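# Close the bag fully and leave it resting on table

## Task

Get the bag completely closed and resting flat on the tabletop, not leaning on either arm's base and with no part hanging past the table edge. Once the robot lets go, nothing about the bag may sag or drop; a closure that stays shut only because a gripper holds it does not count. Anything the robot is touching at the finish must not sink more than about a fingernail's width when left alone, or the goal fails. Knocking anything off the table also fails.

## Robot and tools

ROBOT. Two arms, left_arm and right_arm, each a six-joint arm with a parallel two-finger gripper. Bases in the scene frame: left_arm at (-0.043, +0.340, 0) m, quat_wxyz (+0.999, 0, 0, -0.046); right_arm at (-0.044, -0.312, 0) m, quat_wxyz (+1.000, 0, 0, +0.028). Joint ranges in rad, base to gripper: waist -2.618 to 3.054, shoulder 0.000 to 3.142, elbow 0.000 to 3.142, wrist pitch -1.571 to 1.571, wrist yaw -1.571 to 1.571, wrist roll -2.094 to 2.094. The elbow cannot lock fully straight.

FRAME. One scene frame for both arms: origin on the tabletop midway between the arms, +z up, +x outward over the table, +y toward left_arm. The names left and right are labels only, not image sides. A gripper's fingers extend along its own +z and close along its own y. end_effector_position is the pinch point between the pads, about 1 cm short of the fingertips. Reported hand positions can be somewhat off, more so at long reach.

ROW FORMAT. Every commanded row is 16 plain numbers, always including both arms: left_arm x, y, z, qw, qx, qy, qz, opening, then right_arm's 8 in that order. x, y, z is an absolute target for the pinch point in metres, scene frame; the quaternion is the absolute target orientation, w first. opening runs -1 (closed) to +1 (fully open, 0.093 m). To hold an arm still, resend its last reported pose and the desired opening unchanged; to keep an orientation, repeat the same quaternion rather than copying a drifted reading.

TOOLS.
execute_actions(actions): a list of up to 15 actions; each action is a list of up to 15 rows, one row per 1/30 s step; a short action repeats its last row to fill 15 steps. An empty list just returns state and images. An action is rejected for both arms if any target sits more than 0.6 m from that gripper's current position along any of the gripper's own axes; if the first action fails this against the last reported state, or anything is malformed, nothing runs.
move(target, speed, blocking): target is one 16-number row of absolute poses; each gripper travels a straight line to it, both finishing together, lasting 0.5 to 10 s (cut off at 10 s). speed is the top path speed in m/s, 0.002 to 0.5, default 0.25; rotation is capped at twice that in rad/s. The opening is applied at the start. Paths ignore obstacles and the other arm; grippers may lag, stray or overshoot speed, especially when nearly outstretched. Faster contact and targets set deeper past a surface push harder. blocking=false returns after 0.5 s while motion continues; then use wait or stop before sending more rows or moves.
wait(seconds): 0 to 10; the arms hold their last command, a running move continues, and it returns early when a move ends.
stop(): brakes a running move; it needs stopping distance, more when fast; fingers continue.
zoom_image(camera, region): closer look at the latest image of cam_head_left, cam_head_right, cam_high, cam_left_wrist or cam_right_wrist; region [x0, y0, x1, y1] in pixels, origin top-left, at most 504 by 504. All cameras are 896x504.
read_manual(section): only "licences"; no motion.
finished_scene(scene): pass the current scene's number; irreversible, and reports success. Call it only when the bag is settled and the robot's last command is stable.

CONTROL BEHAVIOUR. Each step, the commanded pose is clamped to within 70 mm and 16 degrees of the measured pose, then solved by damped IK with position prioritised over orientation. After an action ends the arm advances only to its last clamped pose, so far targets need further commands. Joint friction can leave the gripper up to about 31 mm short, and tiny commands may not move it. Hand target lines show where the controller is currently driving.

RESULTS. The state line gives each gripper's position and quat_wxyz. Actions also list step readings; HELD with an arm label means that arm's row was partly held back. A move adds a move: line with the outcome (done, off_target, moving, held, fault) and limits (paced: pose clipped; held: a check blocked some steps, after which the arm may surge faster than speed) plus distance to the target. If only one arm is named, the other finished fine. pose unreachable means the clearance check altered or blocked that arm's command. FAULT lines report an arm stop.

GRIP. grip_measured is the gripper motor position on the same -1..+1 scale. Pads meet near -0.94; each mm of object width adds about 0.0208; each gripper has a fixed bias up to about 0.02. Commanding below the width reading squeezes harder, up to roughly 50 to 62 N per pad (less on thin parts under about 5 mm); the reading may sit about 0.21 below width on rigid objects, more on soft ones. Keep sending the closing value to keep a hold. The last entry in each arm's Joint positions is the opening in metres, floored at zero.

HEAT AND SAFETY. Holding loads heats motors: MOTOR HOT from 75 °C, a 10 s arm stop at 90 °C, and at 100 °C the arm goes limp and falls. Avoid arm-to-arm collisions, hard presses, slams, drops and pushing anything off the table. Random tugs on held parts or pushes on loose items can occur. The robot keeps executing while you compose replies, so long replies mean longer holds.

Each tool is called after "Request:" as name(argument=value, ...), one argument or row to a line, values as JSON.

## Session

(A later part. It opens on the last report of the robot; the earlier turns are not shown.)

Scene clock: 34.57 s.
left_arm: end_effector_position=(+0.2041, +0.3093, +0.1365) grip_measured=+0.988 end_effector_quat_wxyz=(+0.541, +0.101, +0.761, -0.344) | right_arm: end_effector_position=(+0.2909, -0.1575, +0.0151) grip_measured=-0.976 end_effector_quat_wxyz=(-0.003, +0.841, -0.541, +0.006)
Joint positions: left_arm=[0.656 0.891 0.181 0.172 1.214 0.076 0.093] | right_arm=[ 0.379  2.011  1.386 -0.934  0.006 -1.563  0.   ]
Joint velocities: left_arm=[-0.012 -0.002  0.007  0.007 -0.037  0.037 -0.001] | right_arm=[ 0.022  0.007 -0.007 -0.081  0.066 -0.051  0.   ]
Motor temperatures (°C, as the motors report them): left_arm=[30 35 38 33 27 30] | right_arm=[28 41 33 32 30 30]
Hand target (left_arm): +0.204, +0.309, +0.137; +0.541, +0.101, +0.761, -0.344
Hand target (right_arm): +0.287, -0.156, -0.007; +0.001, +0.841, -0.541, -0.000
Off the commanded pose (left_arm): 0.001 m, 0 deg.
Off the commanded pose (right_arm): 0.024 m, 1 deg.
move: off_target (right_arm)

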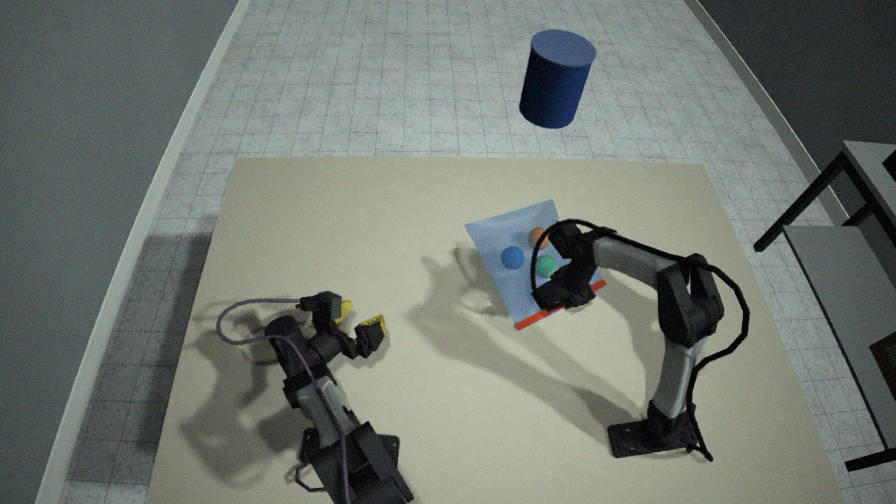

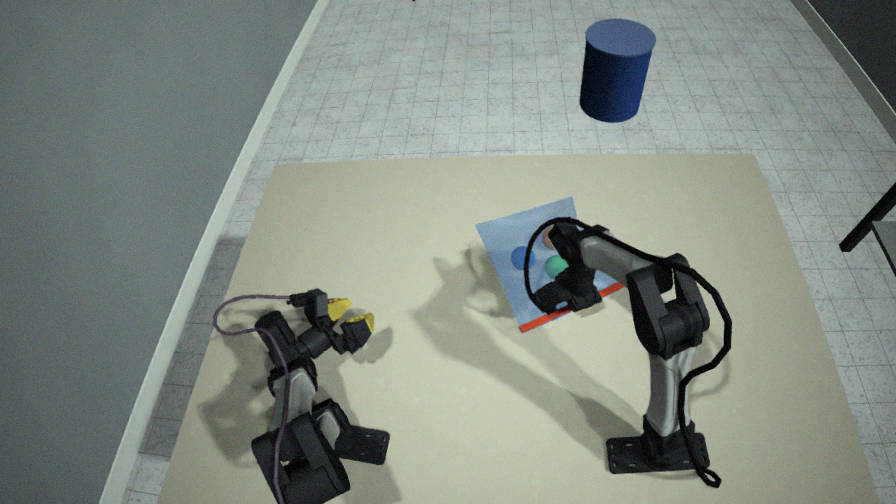

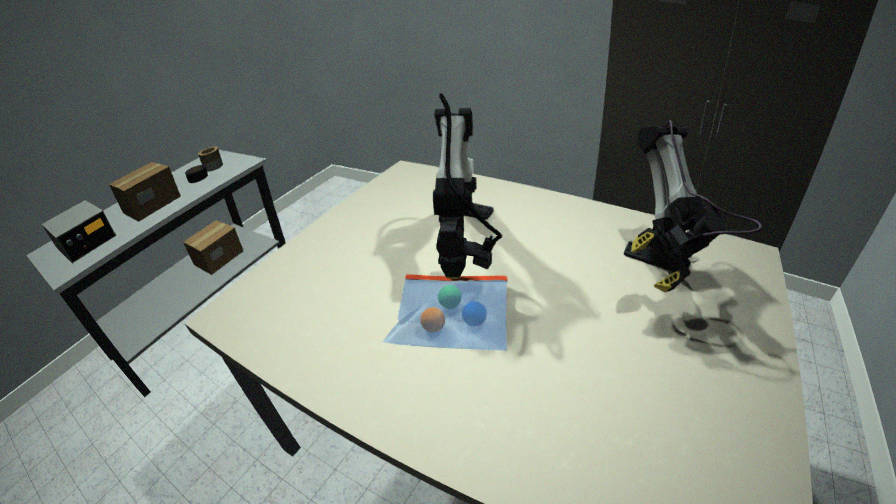

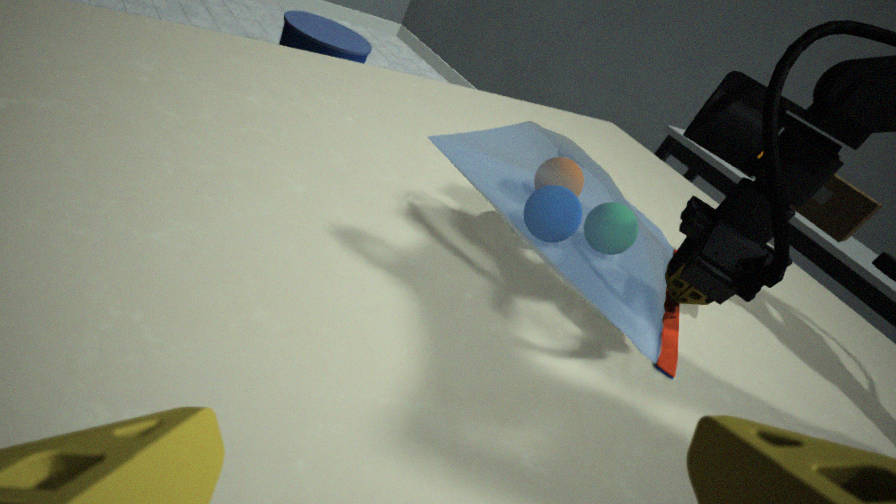

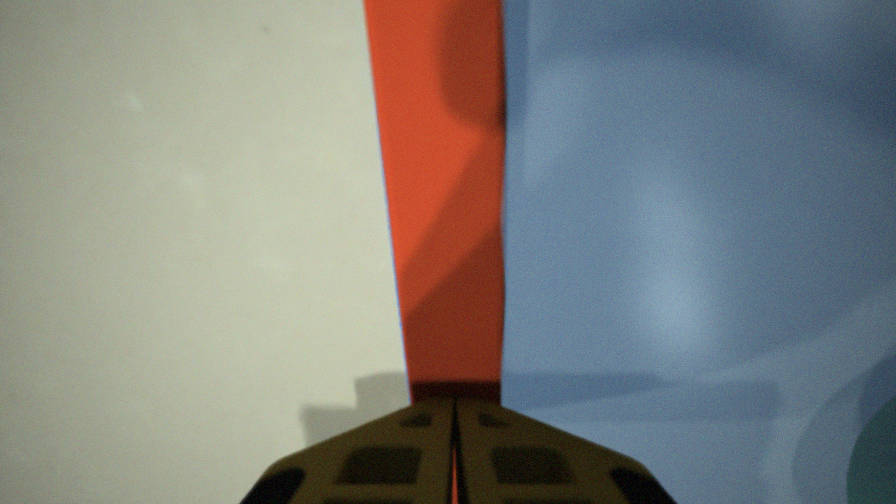

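Request:
move(
  target=[0.204,0.309,0.137,0.541,0.101,0.761,-0.344,1, 0.2785,-0.1375,0.052,0,-0.841,0.541,0,-1],
  speed=0.1,
)

Request:
move(
  target=[0.204,0.309,0.137,0.541,0.101,0.761,-0.344,1, 0.2785,-0.1375,-0.009,0,-0.841,0.541,0,-1],
  speed=0.08,
)

Scene clock: 36.23 s.
left_arm: end_effector_position=(+0.2041, +0.3093, +0.1365) grip_measured=+0.988 end_effector_quat_wxyz=(+0.541, +0.101, +0.761, -0.344) | right_arm: end_effector_position=(+0.2755, -0.1429, +0.0414) grip_measured=-0.976 end_effector_quat_wxyz=(+0.012, +0.841, -0.540, -0.003)
Joint positions: left_arm=[0.656 0.891 0.181 0.172 1.214 0.076 0.093] | right_arm=[ 0.434  1.984  1.456 -1.068  0.006 -1.509  0.   ]
Joint velocities: left_arm=[-0.002 -0.017  0.007 -0.037  0.007 -0.022  0.   ] | right_arm=[-0.037 -0.007 -0.007 -0.125 -0.066 -0.007  0.   ]
Motor temperatures (°C, as the motors report them): left_arm=[30 35 38 33 27 30] | right_arm=[28 42 33 32 30 30]
Hand target (left_arm): +0.204, +0.309, +0.137; +0.541, +0.101, +0.761, -0.344
Hand target (right_arm): +0.278, -0.138, +0.052; -0.000, +0.841, -0.541, -0.000
Off the commanded pose (left_arm): 0.001 m, 0 deg.
Off the commanded pose (right_arm): 0.012 m, 1 deg.
move: off_target (right_arm)

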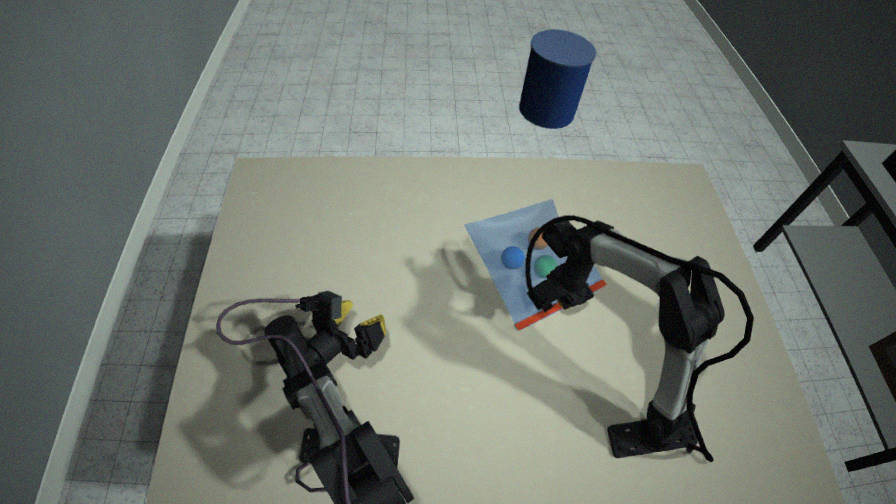

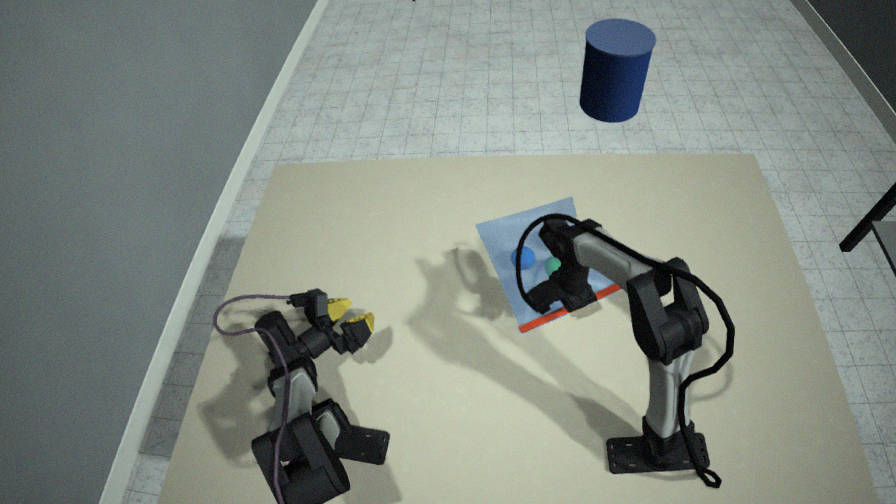

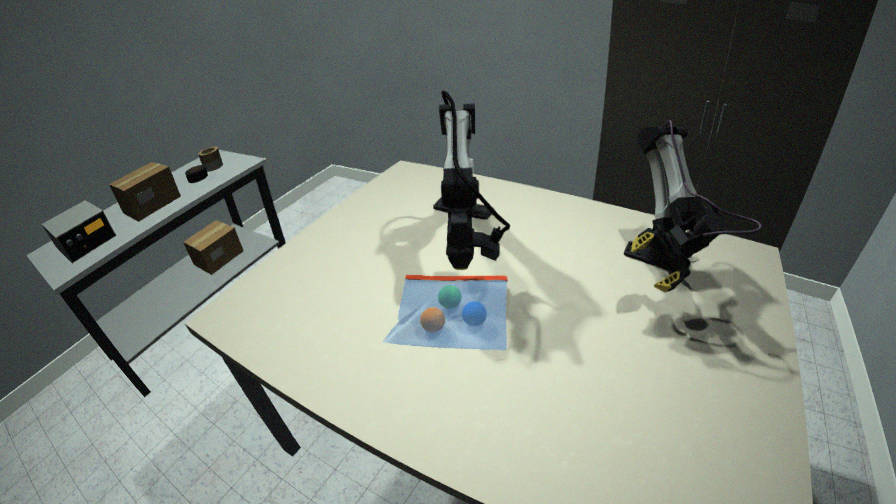

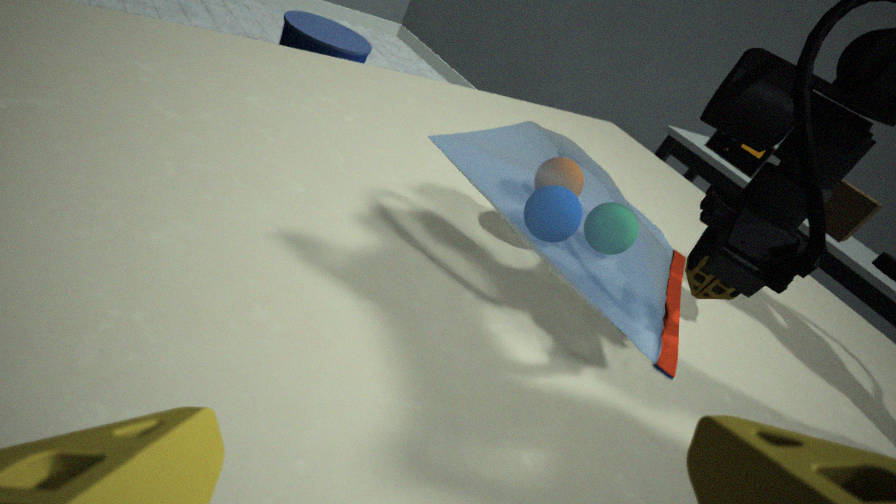

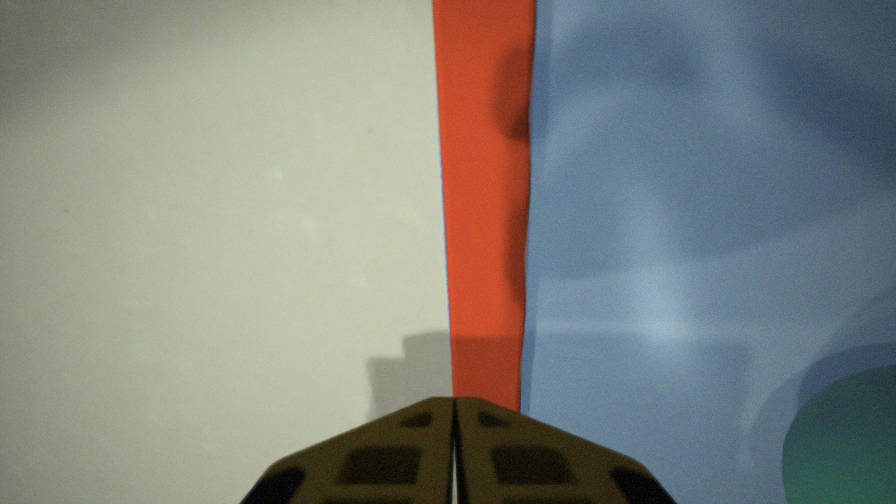

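Scene clock: 37.10 s.
left_arm: end_effector_position=(+0.2041, +0.3093, +0.1365) grip_measured=+0.988 end_effector_quat_wxyz=(+0.541, +0.101, +0.761, -0.344) | right_arm: end_effector_position=(+0.2811, -0.1399, +0.0149) grip_measured=-0.976 end_effector_quat_wxyz=(-0.003, +0.841, -0.541, +0.005)
Joint positions: left_arm=[0.656 0.891 0.181 0.172 1.214 0.076 0.093] | right_arm=[ 0.434  2.01   1.383 -0.934  0.006 -1.508  0.   ]
Joint velocities: left_arm=[ 0.017 -0.002 -0.007 -0.022  0.037 -0.007 -0.   ] | right_arm=[ 0.007 -0.002  0.002  0.007 -0.022  0.007  0.   ]
Motor temperatures (°C, as the motors report them): left_arm=[30 35 38 34 27 30] | right_arm=[28 42 33 32 30 30]
Hand target (left_arm): +0.204, +0.309, +0.137; +0.541, +0.101, +0.761, -0.344
Hand target (right_arm): +0.277, -0.138, -0.008; +0.001, +0.841, -0.541, -0.001
Off the commanded pose (left_arm): 0.001 m, 0 deg.
Off the commanded pose (right_arm): 0.024 m, 1 deg.
move: off_target (right_arm)

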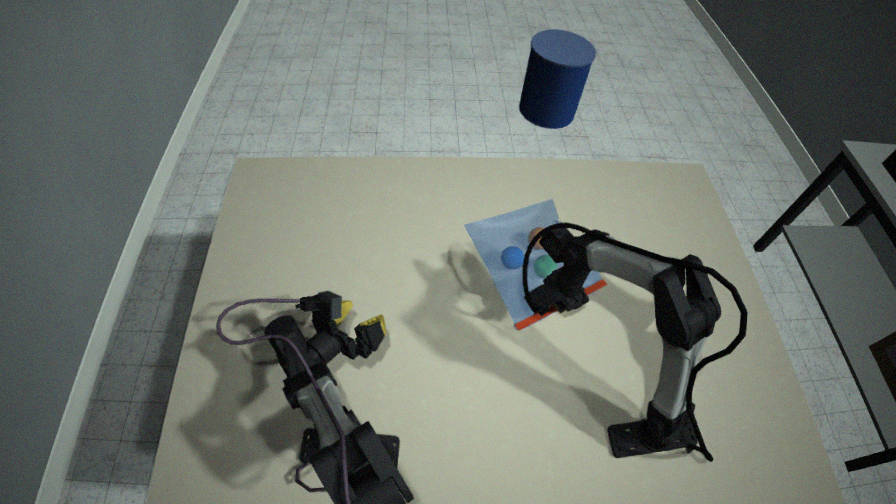

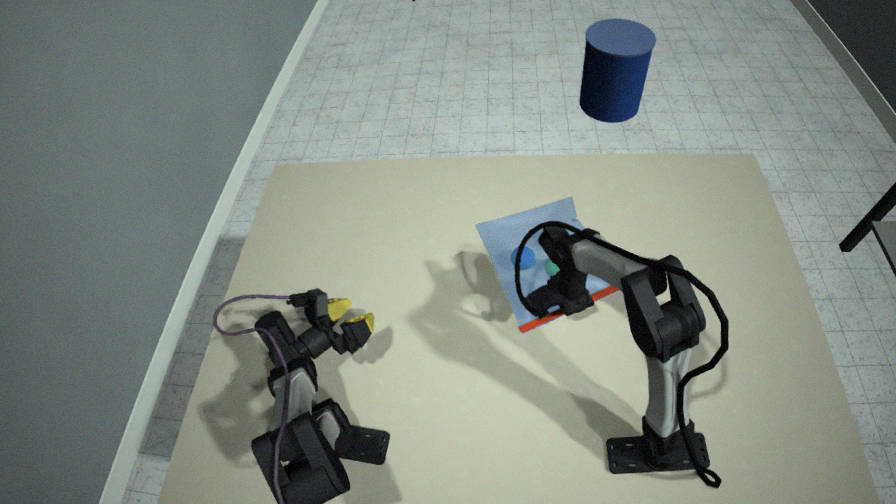

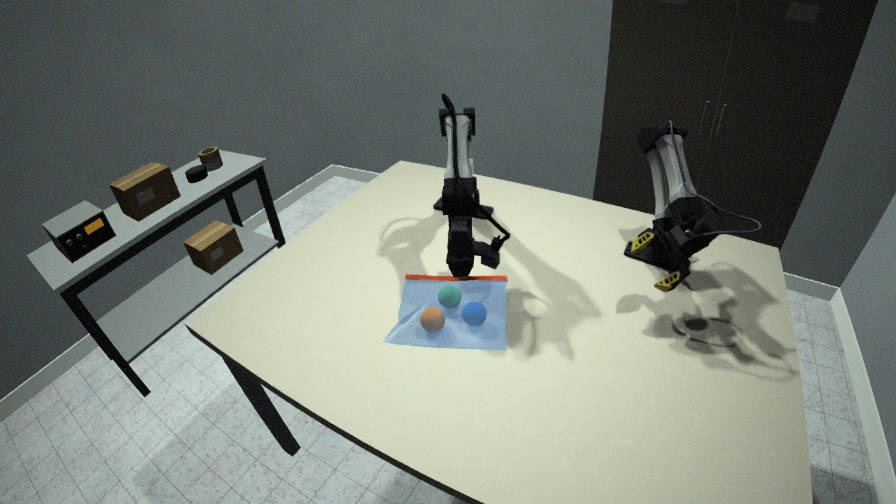

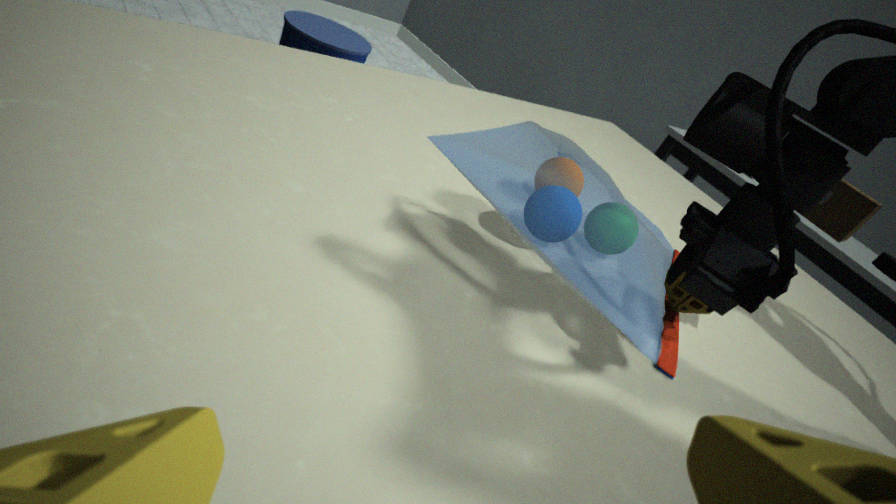

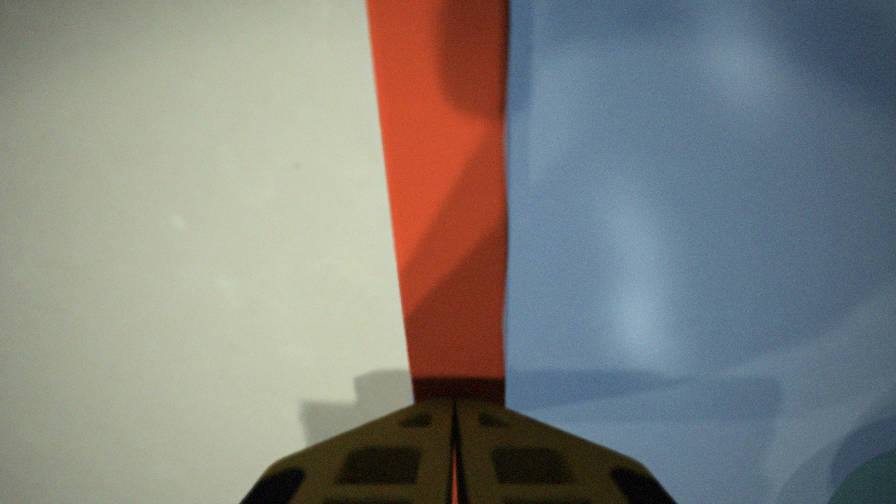

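Request:
move(
  target=[0.204,0.309,0.137,0.541,0.101,0.761,-0.344,1, 0.2695,-0.1197,0.052,0,-0.841,0.541,0,-1],
  speed=0.1,
)

Request:
move(
  target=[0.204,0.309,0.137,0.541,0.101,0.761,-0.344,1, 0.2695,-0.1197,-0.009,0,-0.841,0.541,0,-1],
  speed=0.08,
)

Scene clock: 39.47 s.
left_arm: end_effector_position=(+0.2041, +0.3093, +0.1365) grip_measured=+0.988 end_effector_quat_wxyz=(+0.541, +0.101, +0.761, -0.344) | right_arm: end_effector_position=(+0.2667, -0.1253, +0.0412) grip_measured=-0.976 end_effector_quat_wxyz=(+0.013, +0.841, -0.540, -0.003)
Joint positions: left_arm=[0.656 0.891 0.181 0.172 1.214 0.076 0.093] | right_arm=[ 0.488  1.989  1.462 -1.07   0.006 -1.455  0.   ]
Joint velocities: left_arm=[ 0.012 -0.002  0.012  0.007  0.007 -0.051  0.001] | right_arm=[ 0.007 -0.012 -0.002 -0.051 -0.022  0.022  0.   ]
Motor temperatures (°C, as the motors report them): left_arm=[30 34 38 34 27 30] | right_arm=[28 42 33 32 30 30]
Hand target (left_arm): +0.204, +0.309, +0.137; +0.541, +0.101, +0.761, -0.344
Hand target (right_arm): +0.269, -0.120, +0.052; -0.000, +0.841, -0.541, -0.000
Off the commanded pose (left_arm): 0.001 m, 0 deg.
Off the commanded pose (right_arm): 0.012 m, 2 deg.
move: off_target (right_arm)

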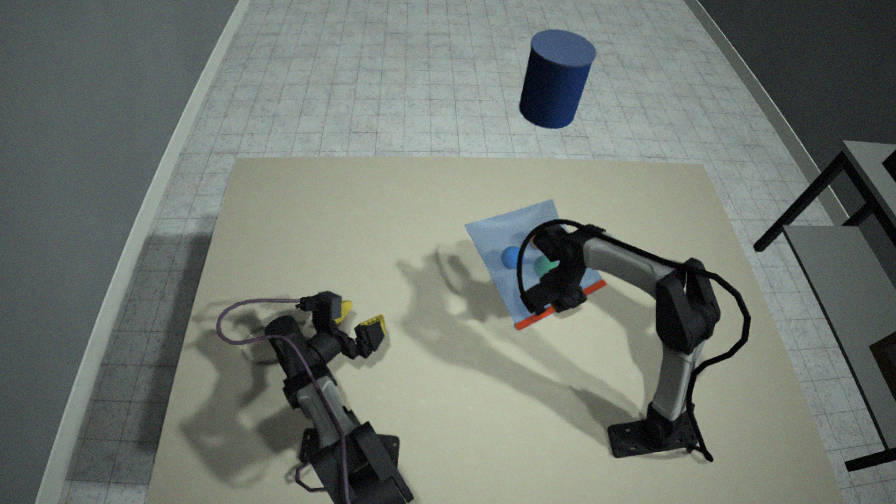

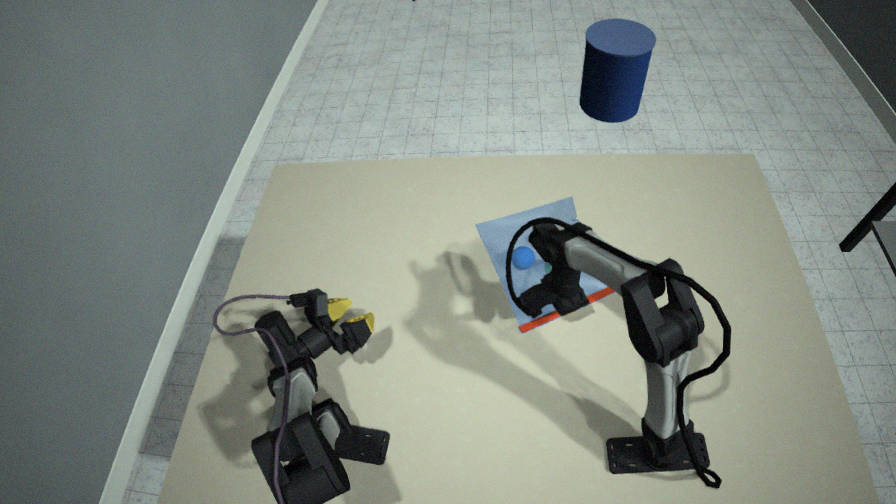

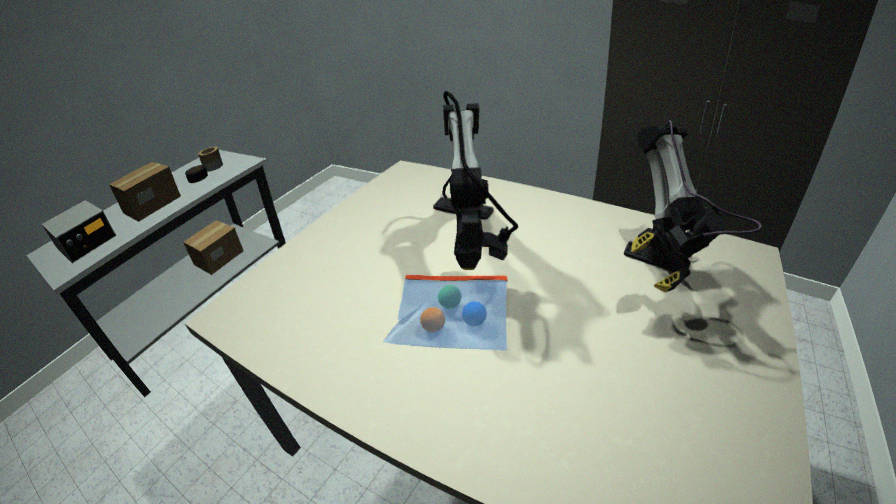

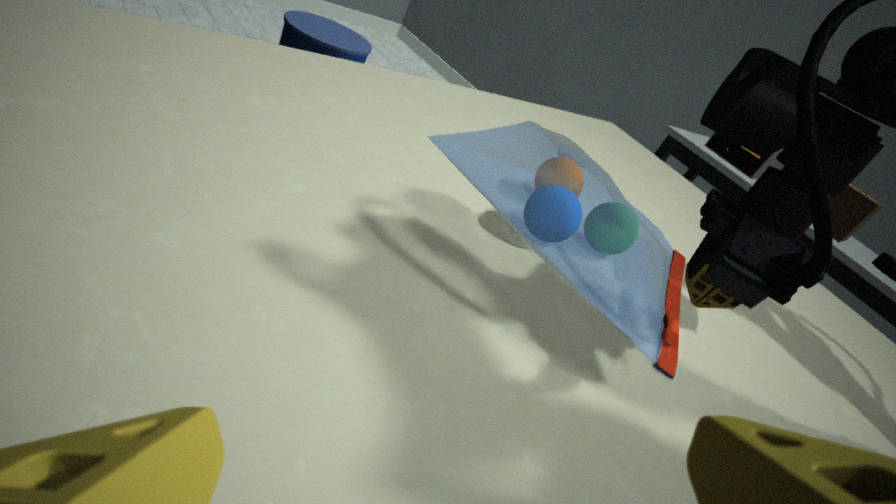

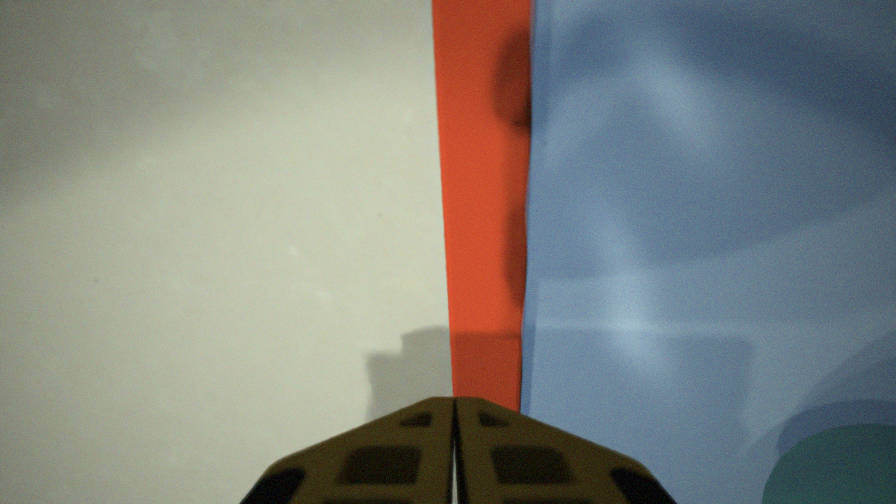

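Scene clock: 40.33 s.
left_arm: end_effector_position=(+0.2041, +0.3093, +0.1365) grip_measured=+0.988 end_effector_quat_wxyz=(+0.541, +0.101, +0.761, -0.344) | right_arm: end_effector_position=(+0.2724, -0.1219, +0.0150) grip_measured=-0.976 end_effector_quat_wxyz=(-0.003, +0.841, -0.541, +0.005)
Joint positions: left_arm=[0.656 0.891 0.181 0.172 1.214 0.076 0.093] | right_arm=[ 0.488  2.014  1.389 -0.936  0.006 -1.454  0.   ]
Joint velocities: left_arm=[-0.007 -0.027  0.002  0.037  0.051  0.022 -0.   ] | right_arm=[-0.002  0.002 -0.012  0.095 -0.022 -0.037  0.   ]
Motor temperatures (°C, as the motors report them): left_arm=[30 34 38 34 27 30] | right_arm=[28 42 33 32 30 30]
Hand target (left_arm): +0.204, +0.309, +0.137; +0.541, +0.101, +0.761, -0.344
Hand target (right_arm): +0.268, -0.120, -0.008; +0.001, +0.841, -0.541, -0.000
Off the commanded pose (left_arm): 0.001 m, 0 deg.
Off the commanded pose (right_arm): 0.024 m, 1 deg.
move: off_target (right_arm)

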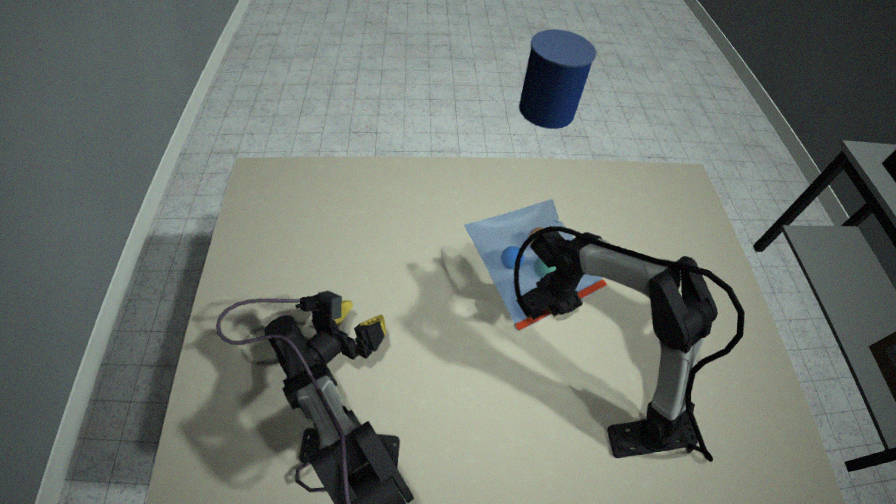

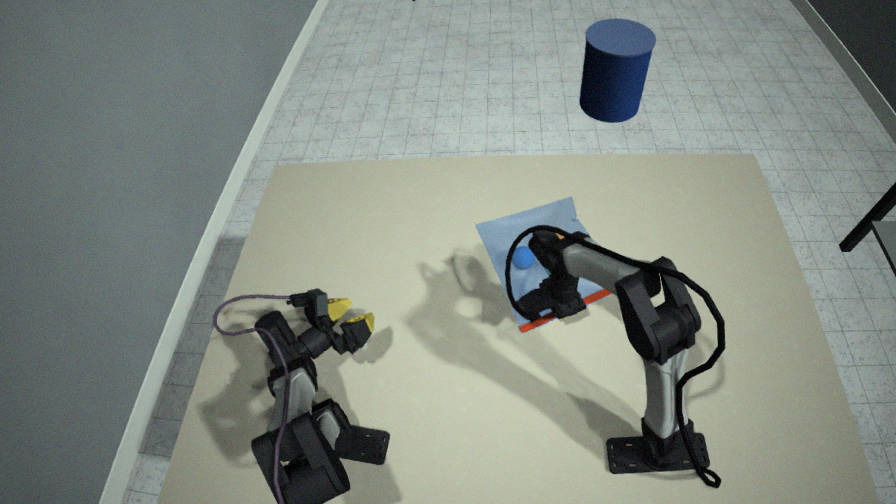

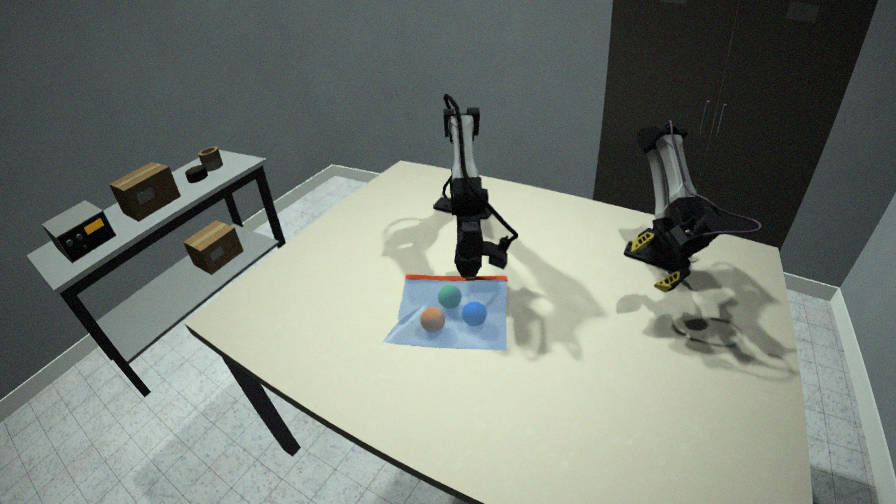

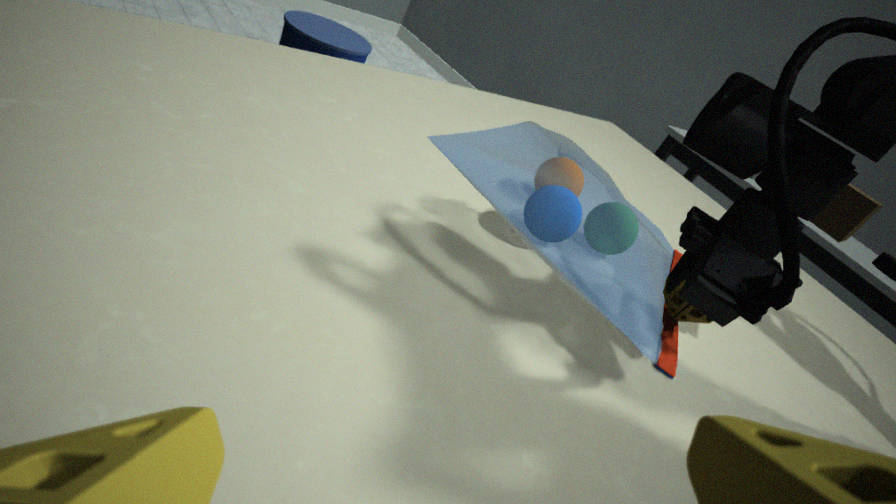

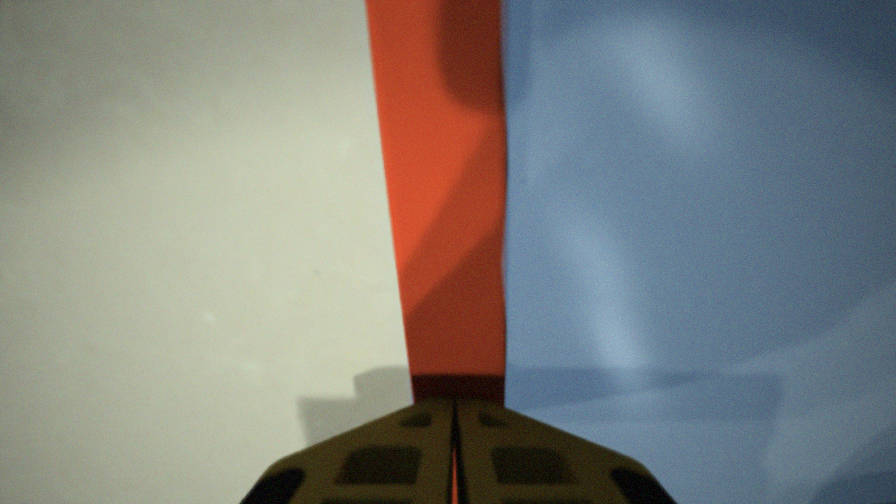

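Request:
move(
  target=[0.204,0.309,0.137,0.541,0.101,0.761,-0.344,1, 0.2604,-0.1019,0.052,0,-0.841,0.541,0,-1],
  speed=0.1,
)

Request:
move(
  target=[0.204,0.309,0.137,0.541,0.101,0.761,-0.344,1, 0.2604,-0.1019,-0.009,0,-0.841,0.541,0,-1],
  speed=0.08,
)

Scene clock: 42.03 s.
left_arm: end_effector_position=(+0.2041, +0.3093, +0.1365) grip_measured=+0.988 end_effector_quat_wxyz=(+0.541, +0.101, +0.761, -0.344) | right_arm: end_effector_position=(+0.2577, -0.1079, +0.0406) grip_measured=-0.976 end_effector_quat_wxyz=(+0.014, +0.841, -0.541, -0.003)
Joint positions: left_arm=[0.656 0.891 0.181 0.172 1.214 0.076 0.093] | right_arm=[ 0.542  1.997  1.472 -1.073  0.006 -1.401  0.   ]
Joint velocities: left_arm=[-0.007  0.002 -0.007  0.051  0.022 -0.037 -0.   ] | right_arm=[-0.027 -0.002  0.002 -0.081  0.051  0.037  0.   ]
Motor temperatures (°C, as the motors report them): left_arm=[30 34 38 34 27 30] | right_arm=[28 43 33 32 30 30]
Hand target (left_arm): +0.204, +0.309, +0.137; +0.541, +0.101, +0.761, -0.344
Hand target (right_arm): +0.260, -0.102, +0.052; +0.000, +0.841, -0.541, -0.001
Off the commanded pose (left_arm): 0.001 m, 0 deg.
Off the commanded pose (right_arm): 0.013 m, 2 deg.
move: off_target (right_arm)

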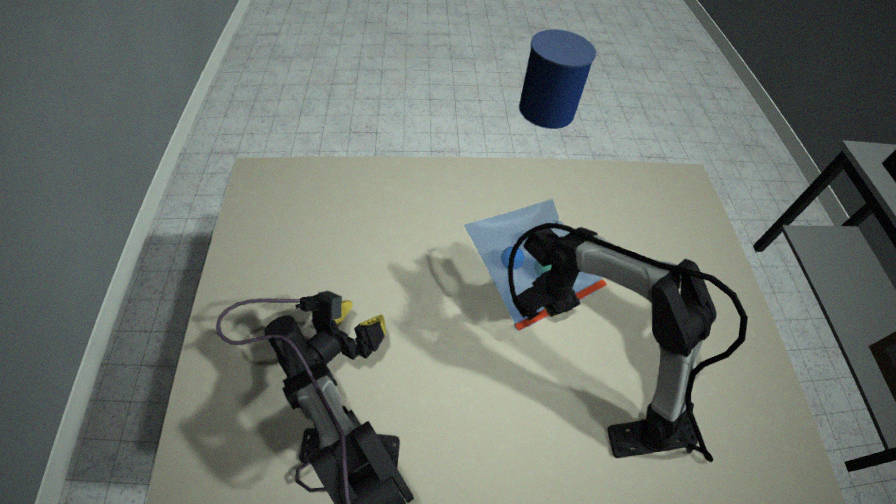

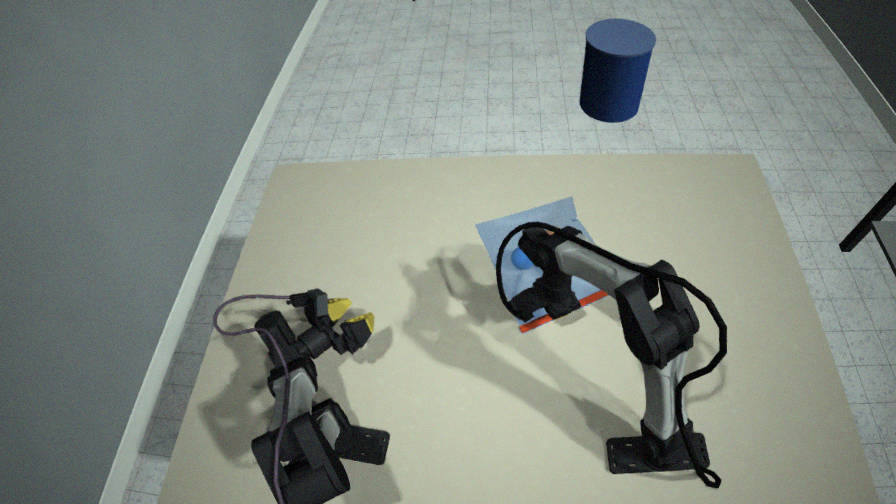

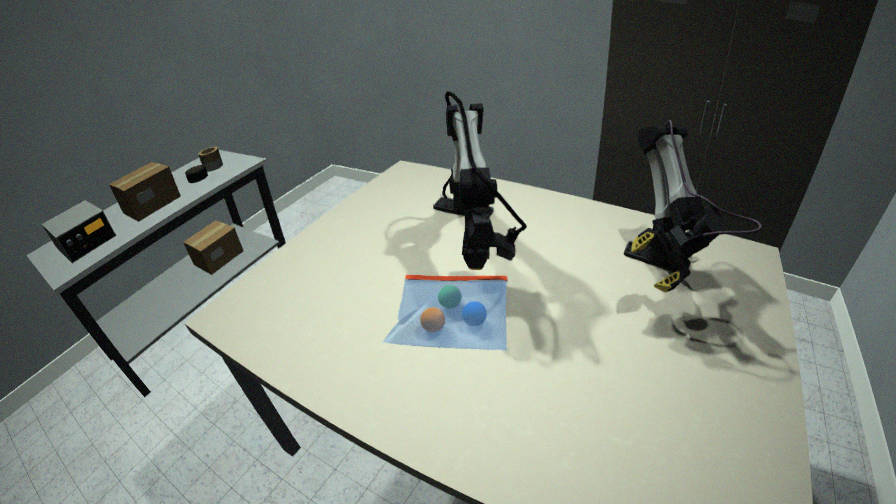

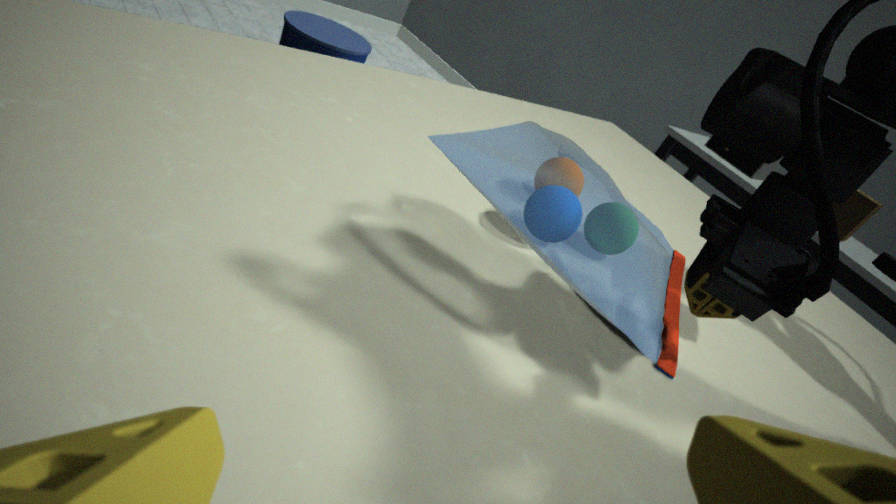

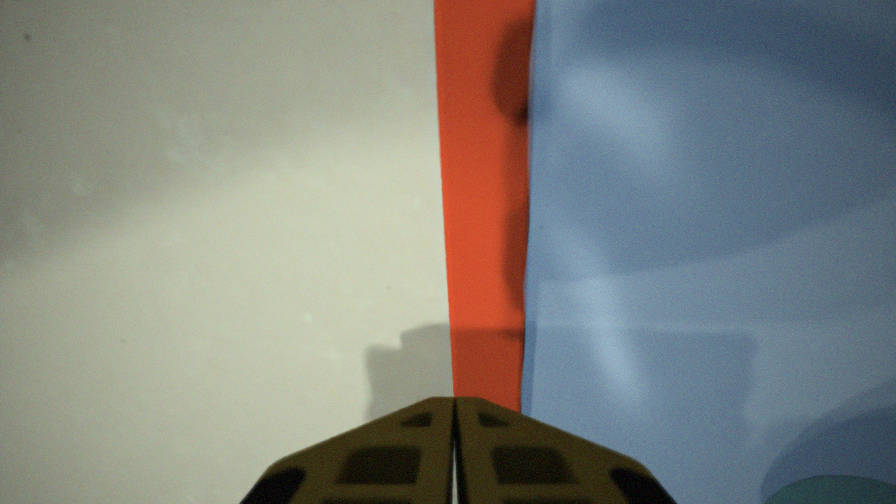

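Scene clock: 42.90 s.
left_arm: end_effector_position=(+0.2041, +0.3093, +0.1365) grip_measured=+0.988 end_effector_quat_wxyz=(+0.541, +0.101, +0.761, -0.344) | right_arm: end_effector_position=(+0.2633, -0.1040, +0.0150) grip_measured=-0.976 end_effector_quat_wxyz=(-0.003, +0.841, -0.541, +0.005)
Joint positions: left_arm=[0.656 0.891 0.181 0.172 1.214 0.076 0.093] | right_arm=[ 0.542  2.021  1.4   -0.94   0.006 -1.4    0.   ]
Joint velocities: left_arm=[-0.012 -0.012 -0.027  0.007  0.066 -0.022 -0.   ] | right_arm=[-0.027 -0.012 -0.002 -0.007 -0.022 -0.037  0.   ]
Motor temperatures (°C, as the motors report them): left_arm=[30 34 38 34 27 30] | right_arm=[28 43 33 32 30 30]
Hand target (left_arm): +0.204, +0.309, +0.137; +0.541, +0.101, +0.761, -0.344
Hand target (right_arm): +0.259, -0.103, -0.008; +0.001, +0.841, -0.541, -0.000
Off the commanded pose (left_arm): 0.001 m, 0 deg.
Off the commanded pose (right_arm): 0.024 m, 1 deg.
move: off_target (right_arm)

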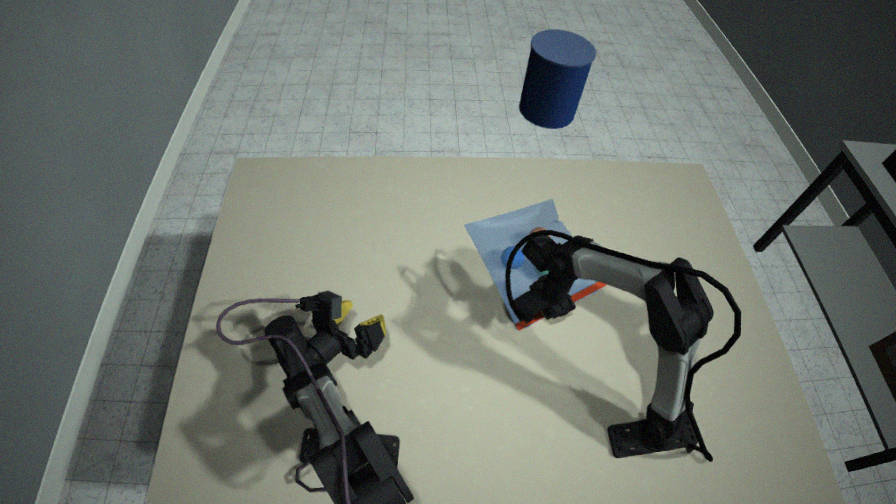

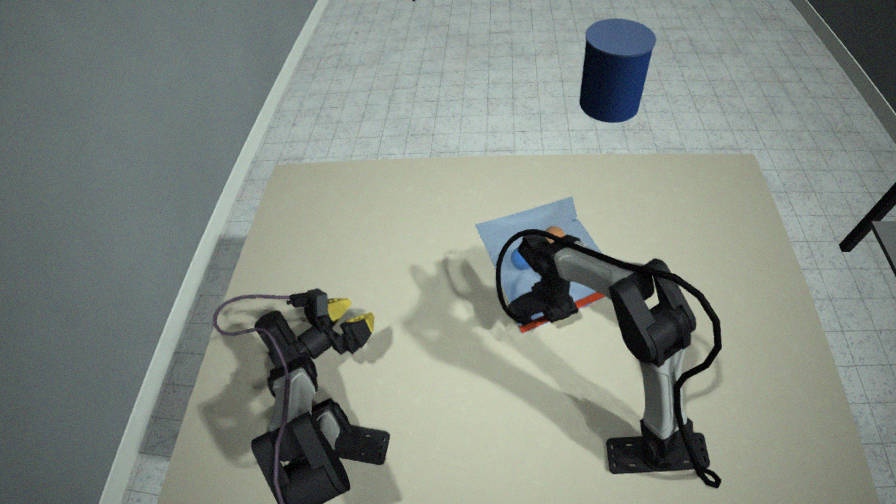

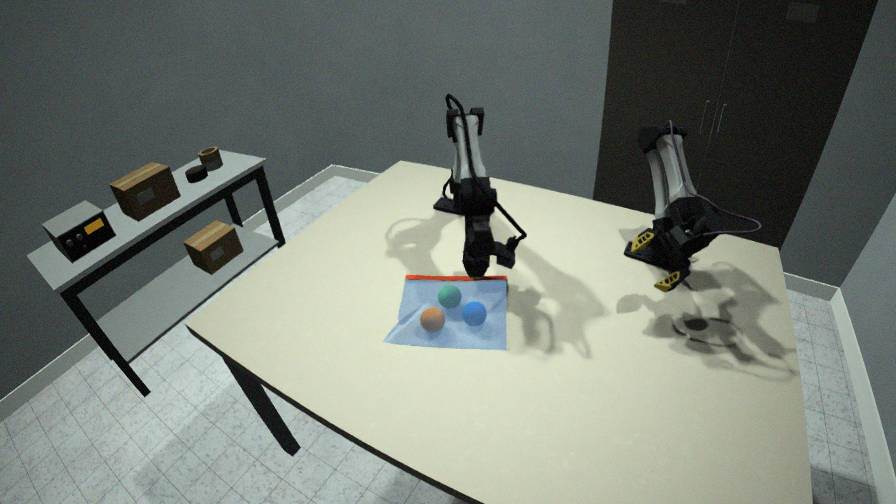

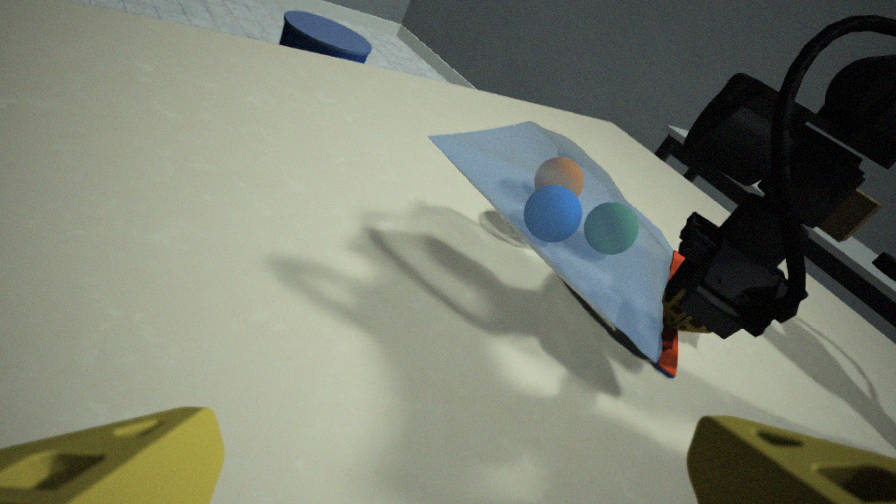

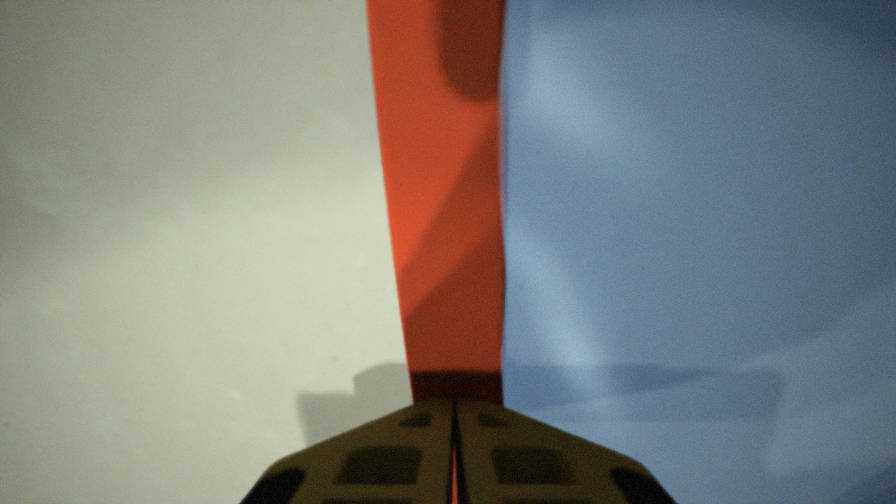

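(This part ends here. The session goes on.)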